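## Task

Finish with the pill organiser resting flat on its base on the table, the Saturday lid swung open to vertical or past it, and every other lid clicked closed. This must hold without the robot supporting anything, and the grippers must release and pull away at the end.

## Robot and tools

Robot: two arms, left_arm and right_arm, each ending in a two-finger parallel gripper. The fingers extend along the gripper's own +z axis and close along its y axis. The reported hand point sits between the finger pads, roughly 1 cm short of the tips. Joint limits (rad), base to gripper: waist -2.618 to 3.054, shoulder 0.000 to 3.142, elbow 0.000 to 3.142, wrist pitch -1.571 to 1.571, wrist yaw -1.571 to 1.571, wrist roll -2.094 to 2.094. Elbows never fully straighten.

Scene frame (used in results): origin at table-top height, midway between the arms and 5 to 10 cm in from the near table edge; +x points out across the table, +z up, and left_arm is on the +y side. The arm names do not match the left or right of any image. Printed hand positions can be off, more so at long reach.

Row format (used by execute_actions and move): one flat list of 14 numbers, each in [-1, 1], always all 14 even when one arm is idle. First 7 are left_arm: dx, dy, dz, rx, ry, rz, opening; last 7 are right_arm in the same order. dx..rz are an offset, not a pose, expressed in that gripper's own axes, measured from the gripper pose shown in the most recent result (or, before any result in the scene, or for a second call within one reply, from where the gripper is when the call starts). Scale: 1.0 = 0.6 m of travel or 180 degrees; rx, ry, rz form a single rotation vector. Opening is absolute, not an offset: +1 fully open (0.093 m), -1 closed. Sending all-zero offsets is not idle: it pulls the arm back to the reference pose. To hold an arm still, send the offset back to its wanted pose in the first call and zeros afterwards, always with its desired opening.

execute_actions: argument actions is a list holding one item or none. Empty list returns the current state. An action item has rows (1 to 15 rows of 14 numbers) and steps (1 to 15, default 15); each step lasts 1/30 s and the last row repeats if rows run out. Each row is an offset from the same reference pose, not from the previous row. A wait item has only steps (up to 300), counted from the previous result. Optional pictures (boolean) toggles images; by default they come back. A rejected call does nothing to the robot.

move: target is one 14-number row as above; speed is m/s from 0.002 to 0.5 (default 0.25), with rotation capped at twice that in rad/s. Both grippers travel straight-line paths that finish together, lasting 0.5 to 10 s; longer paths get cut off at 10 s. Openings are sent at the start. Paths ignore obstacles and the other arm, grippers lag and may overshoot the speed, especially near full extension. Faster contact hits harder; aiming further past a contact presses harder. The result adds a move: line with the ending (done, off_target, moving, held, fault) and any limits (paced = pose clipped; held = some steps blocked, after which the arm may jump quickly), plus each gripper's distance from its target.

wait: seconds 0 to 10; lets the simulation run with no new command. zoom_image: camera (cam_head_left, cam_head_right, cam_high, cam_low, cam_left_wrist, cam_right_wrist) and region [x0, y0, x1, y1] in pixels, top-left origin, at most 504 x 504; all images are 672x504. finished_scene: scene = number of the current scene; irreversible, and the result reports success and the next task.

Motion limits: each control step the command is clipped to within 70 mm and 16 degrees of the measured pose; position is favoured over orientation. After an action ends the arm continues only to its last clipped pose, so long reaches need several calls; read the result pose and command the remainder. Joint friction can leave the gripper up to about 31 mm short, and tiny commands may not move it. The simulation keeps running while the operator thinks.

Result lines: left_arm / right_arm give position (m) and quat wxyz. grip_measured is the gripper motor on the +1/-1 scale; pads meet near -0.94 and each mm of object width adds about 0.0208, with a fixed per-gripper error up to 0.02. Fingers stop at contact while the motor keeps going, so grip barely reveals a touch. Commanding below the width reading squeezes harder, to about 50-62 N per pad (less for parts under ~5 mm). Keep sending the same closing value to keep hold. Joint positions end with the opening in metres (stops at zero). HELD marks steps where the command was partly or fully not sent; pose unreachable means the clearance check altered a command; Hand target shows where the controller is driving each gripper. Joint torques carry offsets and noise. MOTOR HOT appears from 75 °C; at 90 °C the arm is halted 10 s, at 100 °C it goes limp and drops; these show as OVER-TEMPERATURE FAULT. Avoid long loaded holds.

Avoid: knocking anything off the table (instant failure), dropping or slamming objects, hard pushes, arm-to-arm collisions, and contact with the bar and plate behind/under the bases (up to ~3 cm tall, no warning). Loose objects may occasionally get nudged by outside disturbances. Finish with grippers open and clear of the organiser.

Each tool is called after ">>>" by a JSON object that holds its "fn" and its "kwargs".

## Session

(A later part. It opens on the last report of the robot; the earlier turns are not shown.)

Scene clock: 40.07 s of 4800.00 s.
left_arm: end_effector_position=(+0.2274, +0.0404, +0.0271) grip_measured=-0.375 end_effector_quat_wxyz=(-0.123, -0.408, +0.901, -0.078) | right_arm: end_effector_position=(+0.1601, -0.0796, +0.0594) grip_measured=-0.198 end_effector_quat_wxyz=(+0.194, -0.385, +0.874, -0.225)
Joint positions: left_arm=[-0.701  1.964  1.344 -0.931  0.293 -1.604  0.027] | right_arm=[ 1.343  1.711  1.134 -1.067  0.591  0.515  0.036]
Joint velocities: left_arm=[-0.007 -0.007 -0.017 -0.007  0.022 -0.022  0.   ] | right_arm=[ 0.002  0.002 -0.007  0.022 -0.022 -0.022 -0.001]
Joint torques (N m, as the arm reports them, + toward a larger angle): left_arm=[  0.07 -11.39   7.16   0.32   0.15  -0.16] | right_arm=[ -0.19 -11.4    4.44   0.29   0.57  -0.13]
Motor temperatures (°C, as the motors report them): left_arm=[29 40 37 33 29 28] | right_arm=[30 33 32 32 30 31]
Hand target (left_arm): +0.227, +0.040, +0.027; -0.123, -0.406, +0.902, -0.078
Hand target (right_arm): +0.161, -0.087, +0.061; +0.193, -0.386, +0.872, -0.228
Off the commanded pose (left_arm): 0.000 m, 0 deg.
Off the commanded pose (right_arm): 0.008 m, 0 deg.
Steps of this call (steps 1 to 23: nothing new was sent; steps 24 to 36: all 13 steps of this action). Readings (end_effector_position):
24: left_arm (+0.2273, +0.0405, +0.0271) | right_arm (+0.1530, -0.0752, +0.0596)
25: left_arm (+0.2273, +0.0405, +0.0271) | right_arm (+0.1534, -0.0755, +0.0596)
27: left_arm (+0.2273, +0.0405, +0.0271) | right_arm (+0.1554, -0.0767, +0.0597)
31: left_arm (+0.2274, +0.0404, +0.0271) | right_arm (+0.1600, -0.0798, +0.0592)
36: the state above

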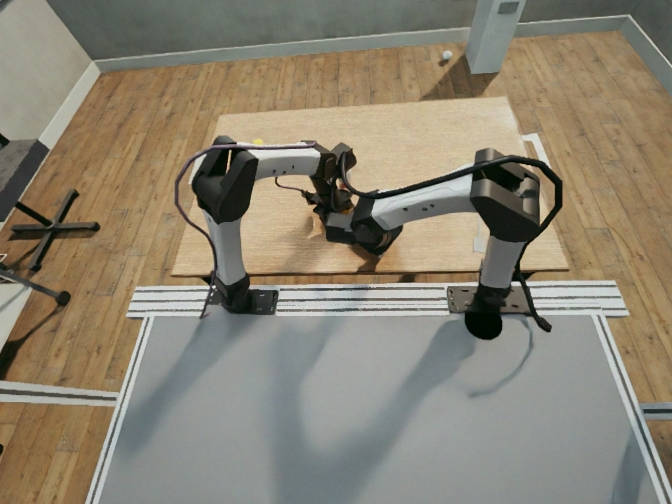

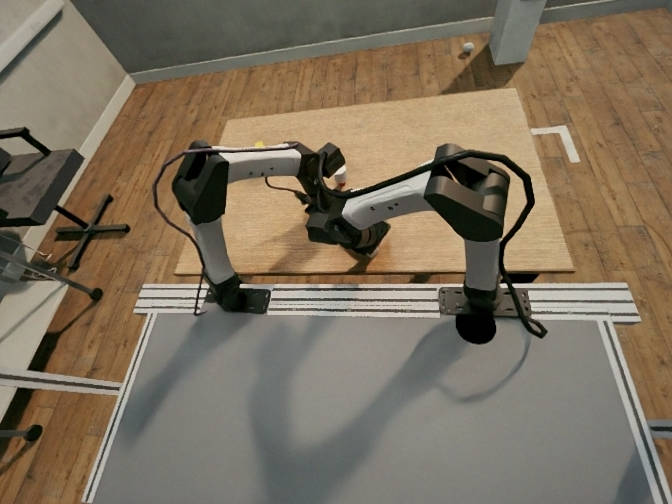

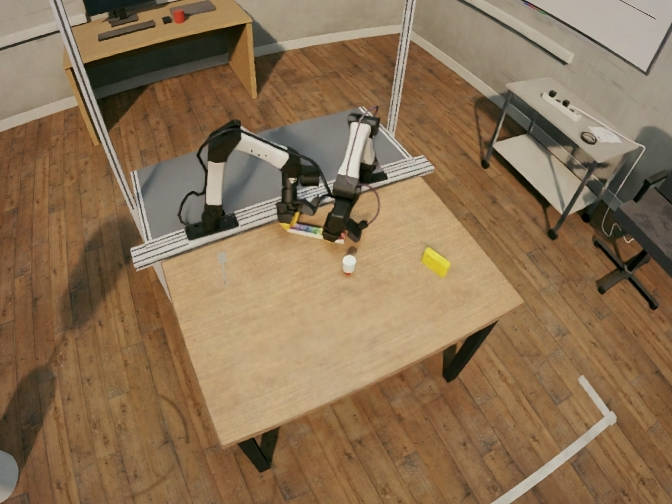

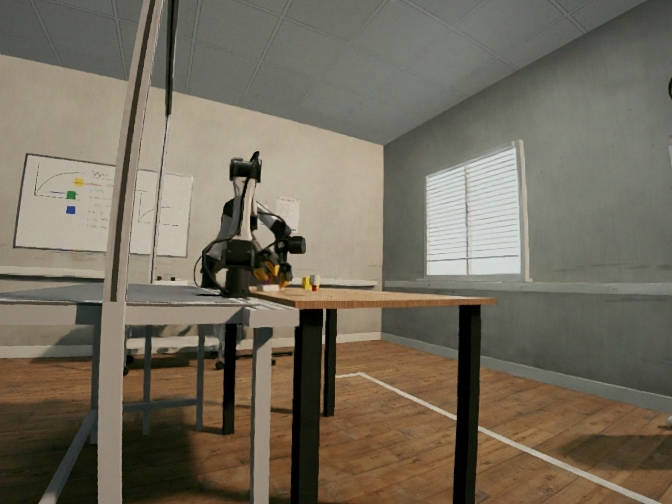

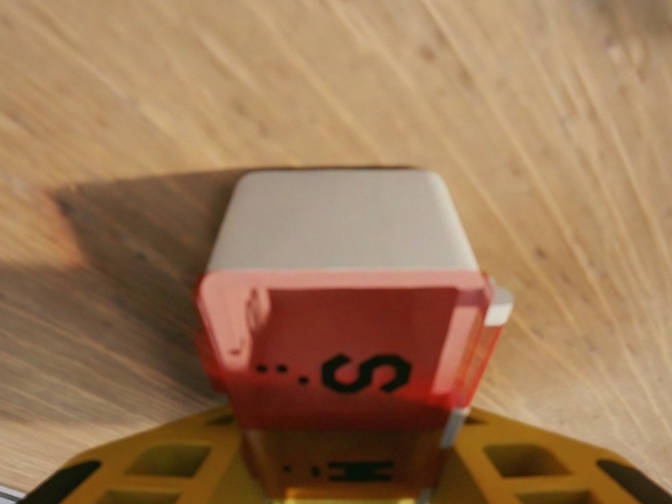

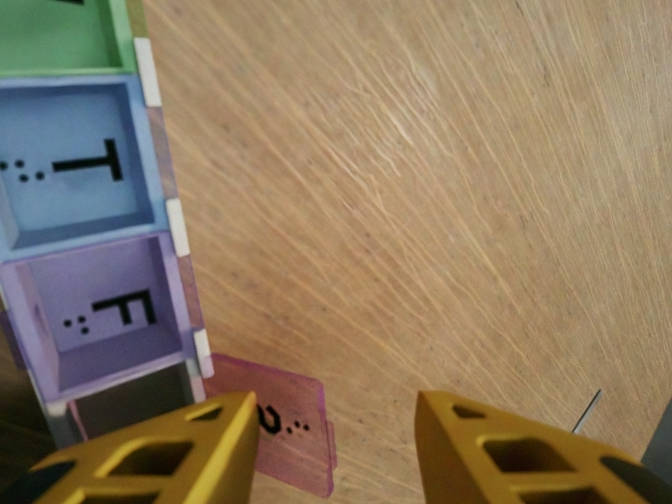

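>>> {"fn": "execute_actions", "kwargs": {"actions": [{"rows":[[0,0,0,0,0,0,-0.1,0,0,-0.01,0,0,0,-0.1],[0,0,0,0,0,0,0.5,0,-0.005,-0.015,0,0,0,-0.1]],"steps":7}], "pictures": false}}

>>> {"fn": "move", "kwargs": {"target": [0,0,-0.12,0,0,0,0.5,0.01,-0.045,-0.09,0,0,0,-0.1], "speed": 0.15}}

>>> {"fn": "move", "kwargs": {"target": [-0.16,0.17,-0.12,0.05,0,0,0.5,0.1,-0.255,0.087,0,0,0,-0.1]}}

>>> {"fn": "zoom_image", "kwargs": {"camera": "cam_head_left", "region": [310,200,410,270]}}

Scene clock: 41.30 s of 4800.00 s.
left_arm: end_effector_position=(+0.2274, +0.0404, +0.0271) grip_measured=+0.497 end_effector_quat_wxyz=(-0.123, -0.408, +0.901, -0.078) | right_arm: end_effector_position=(+0.1594, -0.0800, +0.0615) grip_measured=-0.102 end_effector_quat_wxyz=(+0.193, -0.387, +0.873, -0.228)
Joint positions: left_arm=[-0.701  1.964  1.344 -0.931  0.293 -1.604  0.069] | right_arm=[ 1.345  1.711  1.142 -1.082  0.591  0.515  0.04 ]
Joint velocities: left_arm=[-0.007 -0.002  0.002 -0.022 -0.051  0.037  0.001] | right_arm=[-0.007 -0.007  0.022 -0.037  0.066  0.051 -0.002]
Joint torques (N m, as the arm reports them, + toward a larger angle): left_arm=[ -0.18 -11.71   7.09   0.39   0.18  -0.13] | right_arm=[  1.16 -10.46   7.01  -0.03   0.53   0.09]
Motor temperatures (°C, as the motors report them): left_arm=[29 40 38 33 29 28] | right_arm=[30 33 32 32 30 31]
Hand target (left_arm): +0.227, +0.040, +0.027; -0.123, -0.408, +0.901, -0.078
Hand target (right_arm): +0.157, -0.079, +0.068; +0.194, -0.385, +0.874, -0.225
Off the commanded pose (left_arm): 0.000 m, 0 deg.
Off the commanded pose (right_arm): 0.007 m, 0 deg.
Steps of this call (steps 1 to 30: nothing new was sent; steps 31 to 37: all 7 steps of this action). Readings (end_effector_position):
31: left_arm (+0.2274, +0.0404, +0.0271) | right_arm (+0.1599, -0.0795, +0.0594)
32: left_arm (+0.2274, +0.0404, +0.0271) | right_arm (+0.1597, -0.0799, +0.0596)
34: left_arm (+0.2274, +0.0404, +0.0271) | right_arm (+0.1594, -0.0802, +0.0606)
37: the state above

Scene clock: 42.67 s of 4800.00 s.
left_arm: end_effector_position=(+0.2351, +0.0546, +0.0938) grip_measured=+0.498 end_effector_quat_wxyz=(-0.122, -0.405, +0.902, -0.080) | right_arm: end_effector_position=(+0.1468, -0.0882, +0.1123) grip_measured=-0.102 end_effector_quat_wxyz=(+0.189, -0.389, +0.870, -0.235)
Joint positions: left_arm=[-0.656  1.894  1.523 -1.19   0.293 -1.553  0.069] | right_arm=[ 1.383  1.638  1.262 -1.318  0.591  0.561  0.04 ]
Joint velocities: left_arm=[-0.012 -0.007 -0.007 -0.022  0.051 -0.037 -0.   ] | right_arm=[-0.002 -0.022 -0.002 -0.007  0.022 -0.022 -0.001]
Joint torques (N m, as the arm reports them, + toward a larger angle): left_arm=[  0.48 -10.91   8.41   0.11   0.09  -0.14] | right_arm=[  1.07 -10.11   7.    -0.09   0.51   0.05]
Motor temperatures (°C, as the motors report them): left_arm=[29 41 38 33 29 28] | right_arm=[30 33 33 32 30 31]
Hand target (left_arm): +0.238, +0.058, +0.096; -0.123, -0.408, +0.901, -0.078
Hand target (right_arm): +0.144, -0.088, +0.120; +0.191, -0.387, +0.872, -0.229
Off the commanded pose (left_arm): 0.005 m, 0 deg.
Off the commanded pose (right_arm): 0.008 m, 1 deg.
move: done

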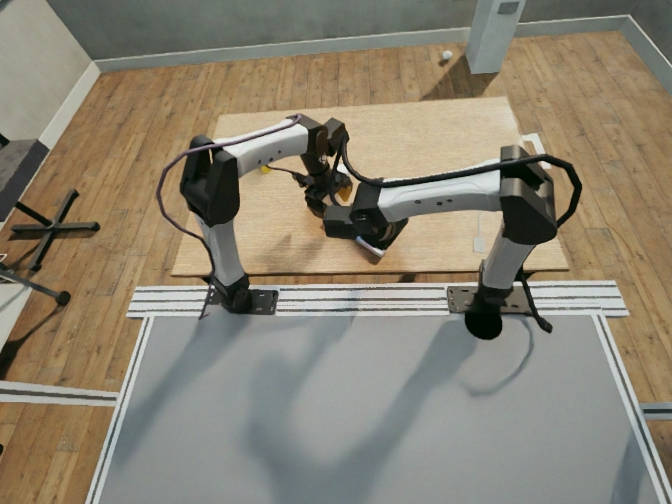

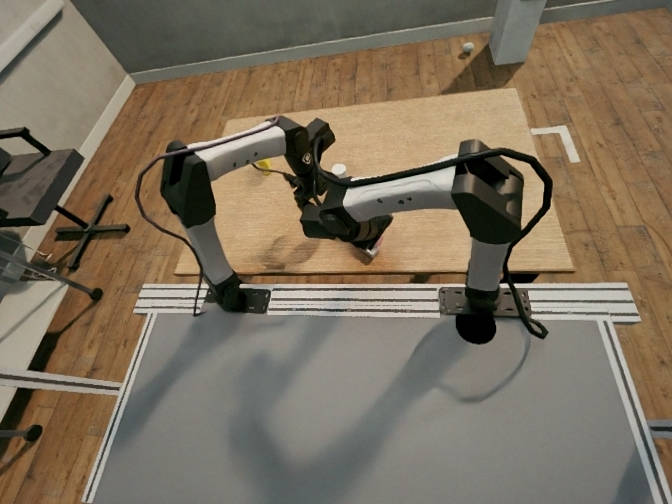

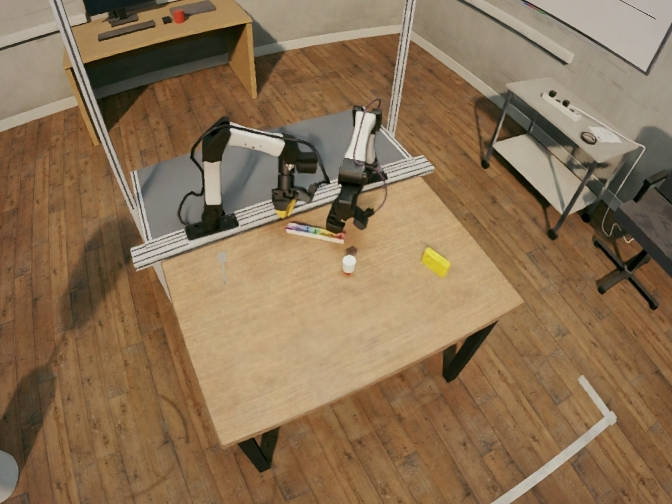

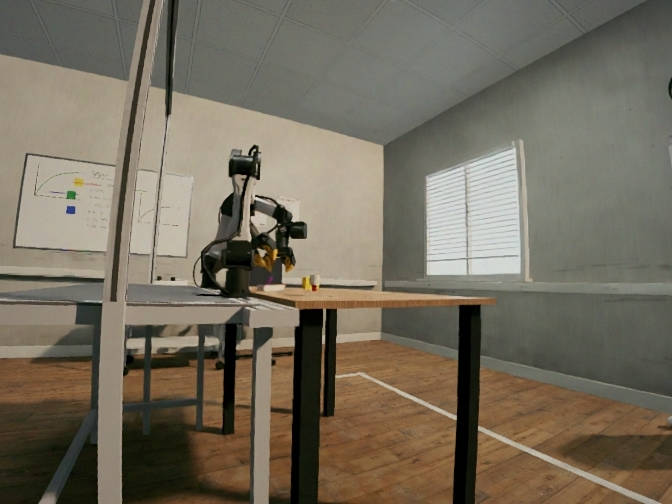

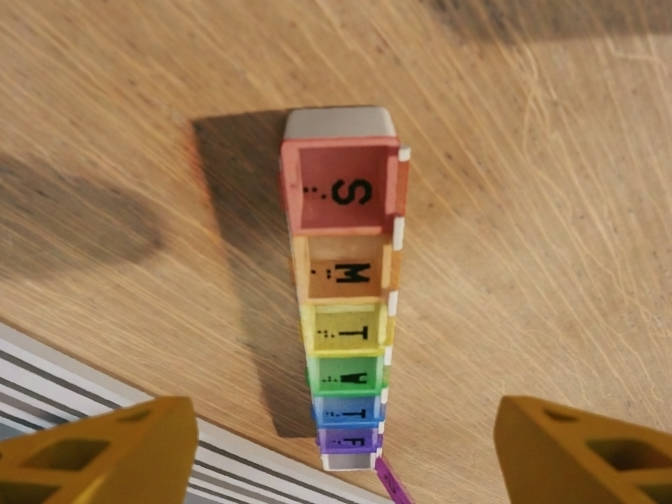

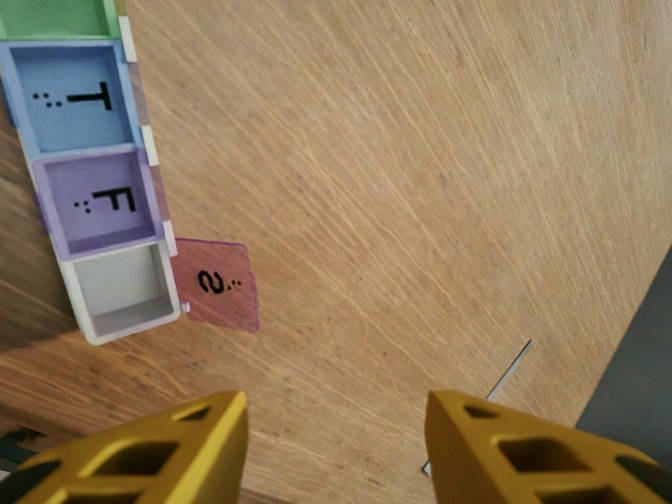

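Scene clock: 44.10 s of 4800.00 s.
left_arm: end_effector_position=(+0.2384, +0.2047, +0.1383) grip_measured=+0.498 end_effector_quat_wxyz=(-0.070, -0.411, +0.895, -0.157) | right_arm: end_effector_position=(+0.2281, -0.2303, +0.1454) grip_measured=-0.102 end_effector_quat_wxyz=(+0.187, -0.389, +0.871, -0.236)
Joint positions: left_arm=[-0.205  1.492  1.248 -1.262  0.322 -1.128  0.069] | right_arm=[ 0.768  1.182  0.98  -1.091  0.541 -0.169  0.04 ]
Joint velocities: left_arm=[-0.012 -0.017  0.002  0.007  0.066 -0.022 -0.   ] | right_arm=[-0.002 -0.017 -0.002  0.007 -0.081 -0.007 -0.   ]
Joint torques (N m, as the arm reports them, + toward a larger angle): left_arm=[ 0.24 -7.08  5.94  0.38  0.27 -0.1 ] | right_arm=[-0.21 -6.49  5.33  1.19  0.39 -0.17]
Motor temperatures (°C, as the motors report them): left_arm=[29 41 38 33 29 28] | right_arm=[30 33 33 32 30 31]
Hand target (left_arm): +0.230, +0.207, +0.133; -0.085, -0.413, +0.894, -0.151
Hand target (right_arm): +0.225, -0.235, +0.144; +0.188, -0.389, +0.871, -0.234
Off the commanded pose (left_arm): 0.011 m, 2 deg.
Off the commanded pose (right_arm): 0.008 m, 0 deg.
move: off_target (left_arm)

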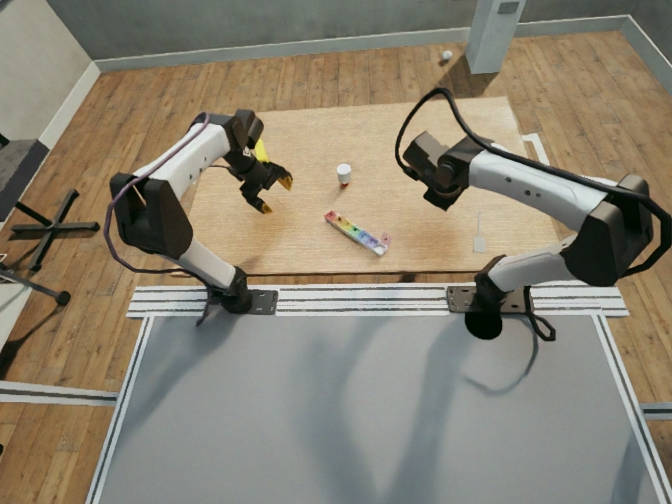

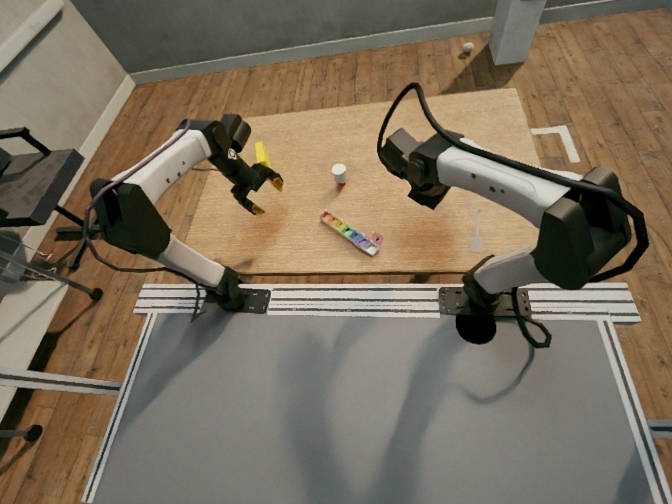

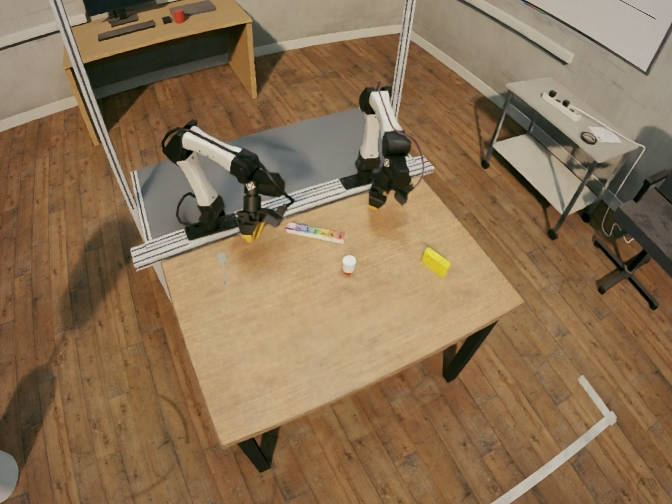

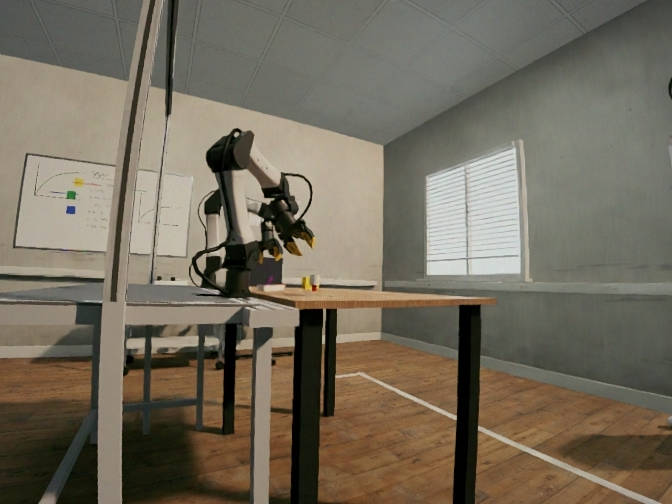

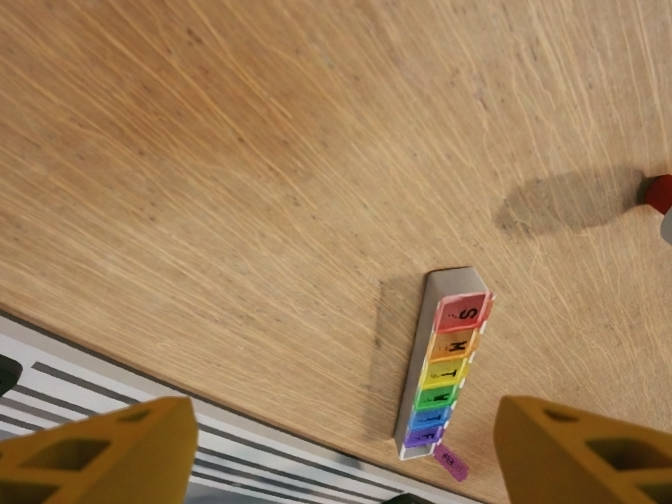

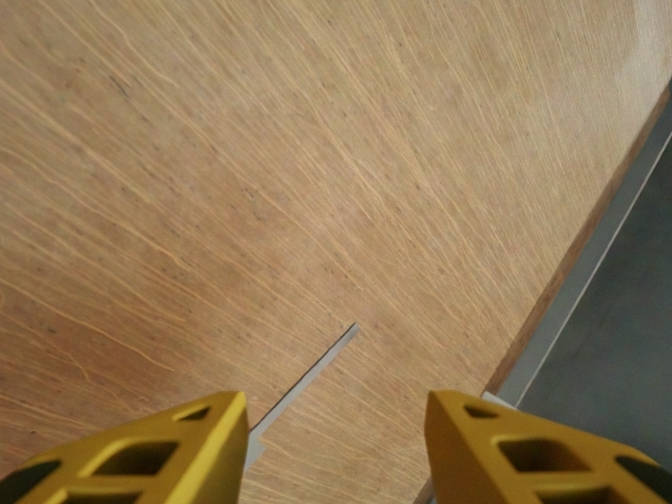

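Region (310, 200, 410, 270) of cam_head_left's 672x504 image, scaled by 5.040, with more detail than that image has; it fills the top 353 rows of this view, and the rest is white.

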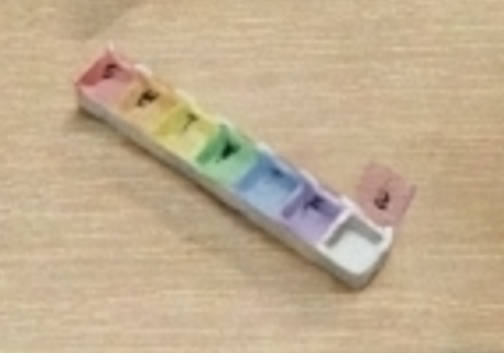

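>>> {"fn": "execute_actions", "kwargs": {"actions": []}}

Scene clock: 45.20 s of 4800.00 s.
left_arm: end_effector_position=(+0.2383, +0.2046, +0.1383) grip_measured=+0.498 end_effector_quat_wxyz=(-0.070, -0.411, +0.895, -0.157) | right_arm: end_effector_position=(+0.2282, -0.2300, +0.1453) grip_measured=-0.102 end_effector_quat_wxyz=(+0.187, -0.390, +0.870, -0.236)
Joint positions: left_arm=[-0.205  1.492  1.248 -1.263  0.323 -1.126  0.069] | right_arm=[ 0.768  1.182  0.98  -1.09   0.54  -0.172  0.04 ]
Joint velocities: left_arm=[-0.002 -0.007 -0.002  0.022  0.037 -0.007  0.   ] | right_arm=[ 0.007  0.002  0.012  0.007 -0.007 -0.037 -0.   ]
Joint torques (N m, as the arm reports them, + toward a larger angle): left_arm=[ 0.15 -7.11  5.95  0.33  0.22 -0.06] | right_arm=[-0.2  -6.51  5.38  1.14  0.38 -0.04]
Motor temperatures (°C, as the motors report them): left_arm=[29 41 38 33 29 28] | right_arm=[30 33 33 32 30 31]
Hand target (left_arm): +0.230, +0.207, +0.133; -0.085, -0.413, +0.894, -0.151
Hand target (right_arm): +0.225, -0.235, +0.144; +0.189, -0.389, +0.871, -0.234
Off the commanded pose (left_arm): 0.011 m, 2 deg.
Off the commanded pose (right_arm): 0.008 m, 0 deg.
Steps of this call (steps 1 to 33: nothing new was sent). Readings (end_effector_position):
1: left_arm (+0.2384, +0.2047, +0.1383) | right_arm (+0.2282, -0.2303, +0.1454)
2: left_arm (+0.2384, +0.2047, +0.1383) | right_arm (+0.2282, -0.2302, +0.1453)
4: left_arm (+0.2384, +0.2047, +0.1383) | right_arm (+0.2282, -0.2301, +0.1453)
8: left_arm (+0.2383, +0.2046, +0.1383) | right_arm (+0.2282, -0.2300, +0.1453)
33: the state above

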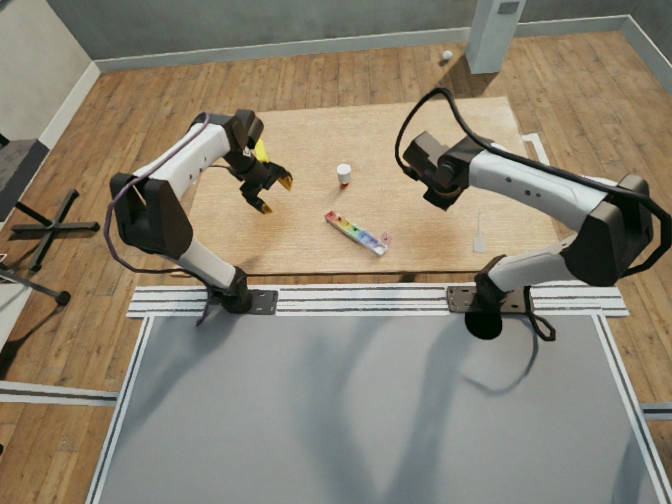

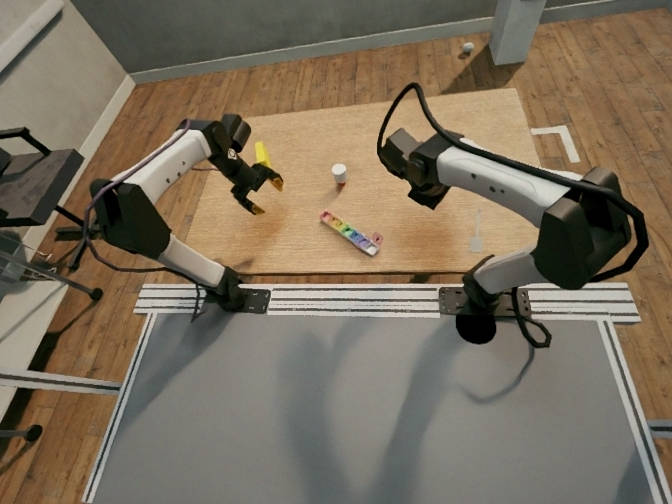

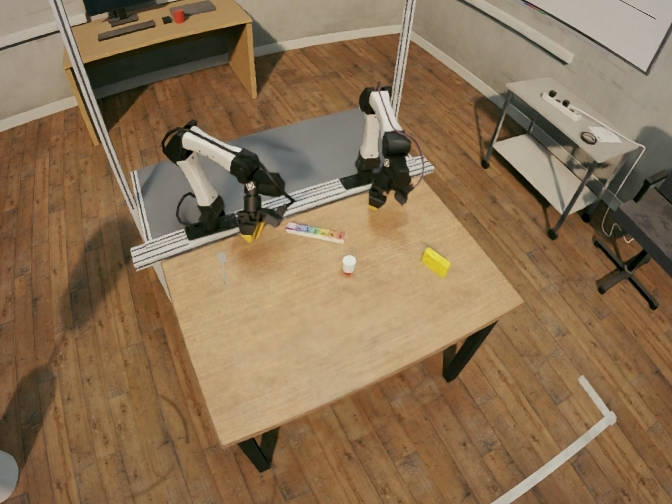

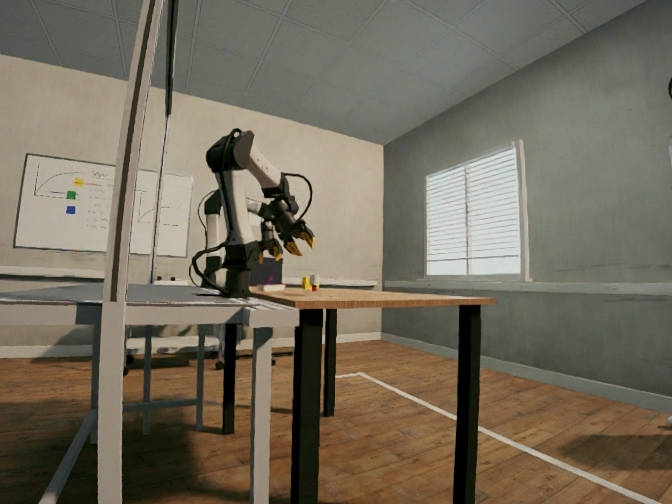

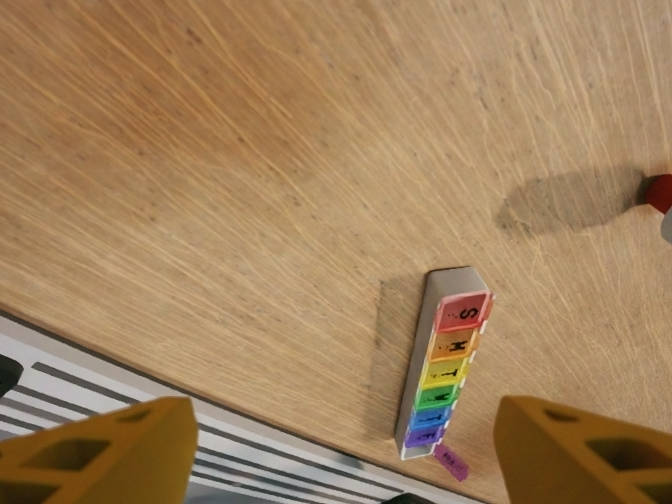

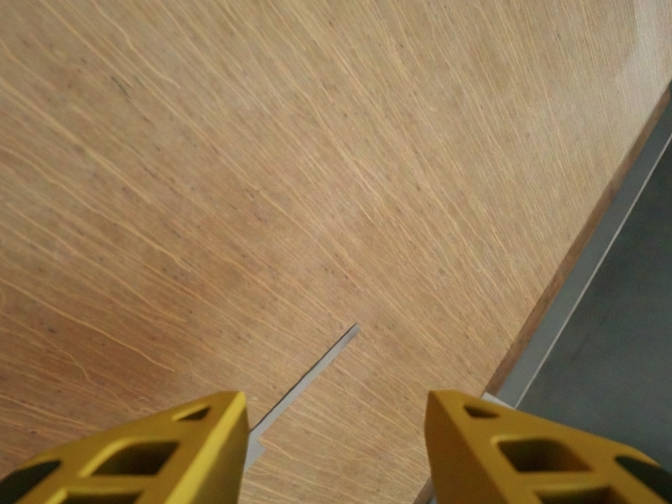

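>>> {"fn": "finished_scene", "kwargs": {"scene": 2}}

The scene is finished: the task was done.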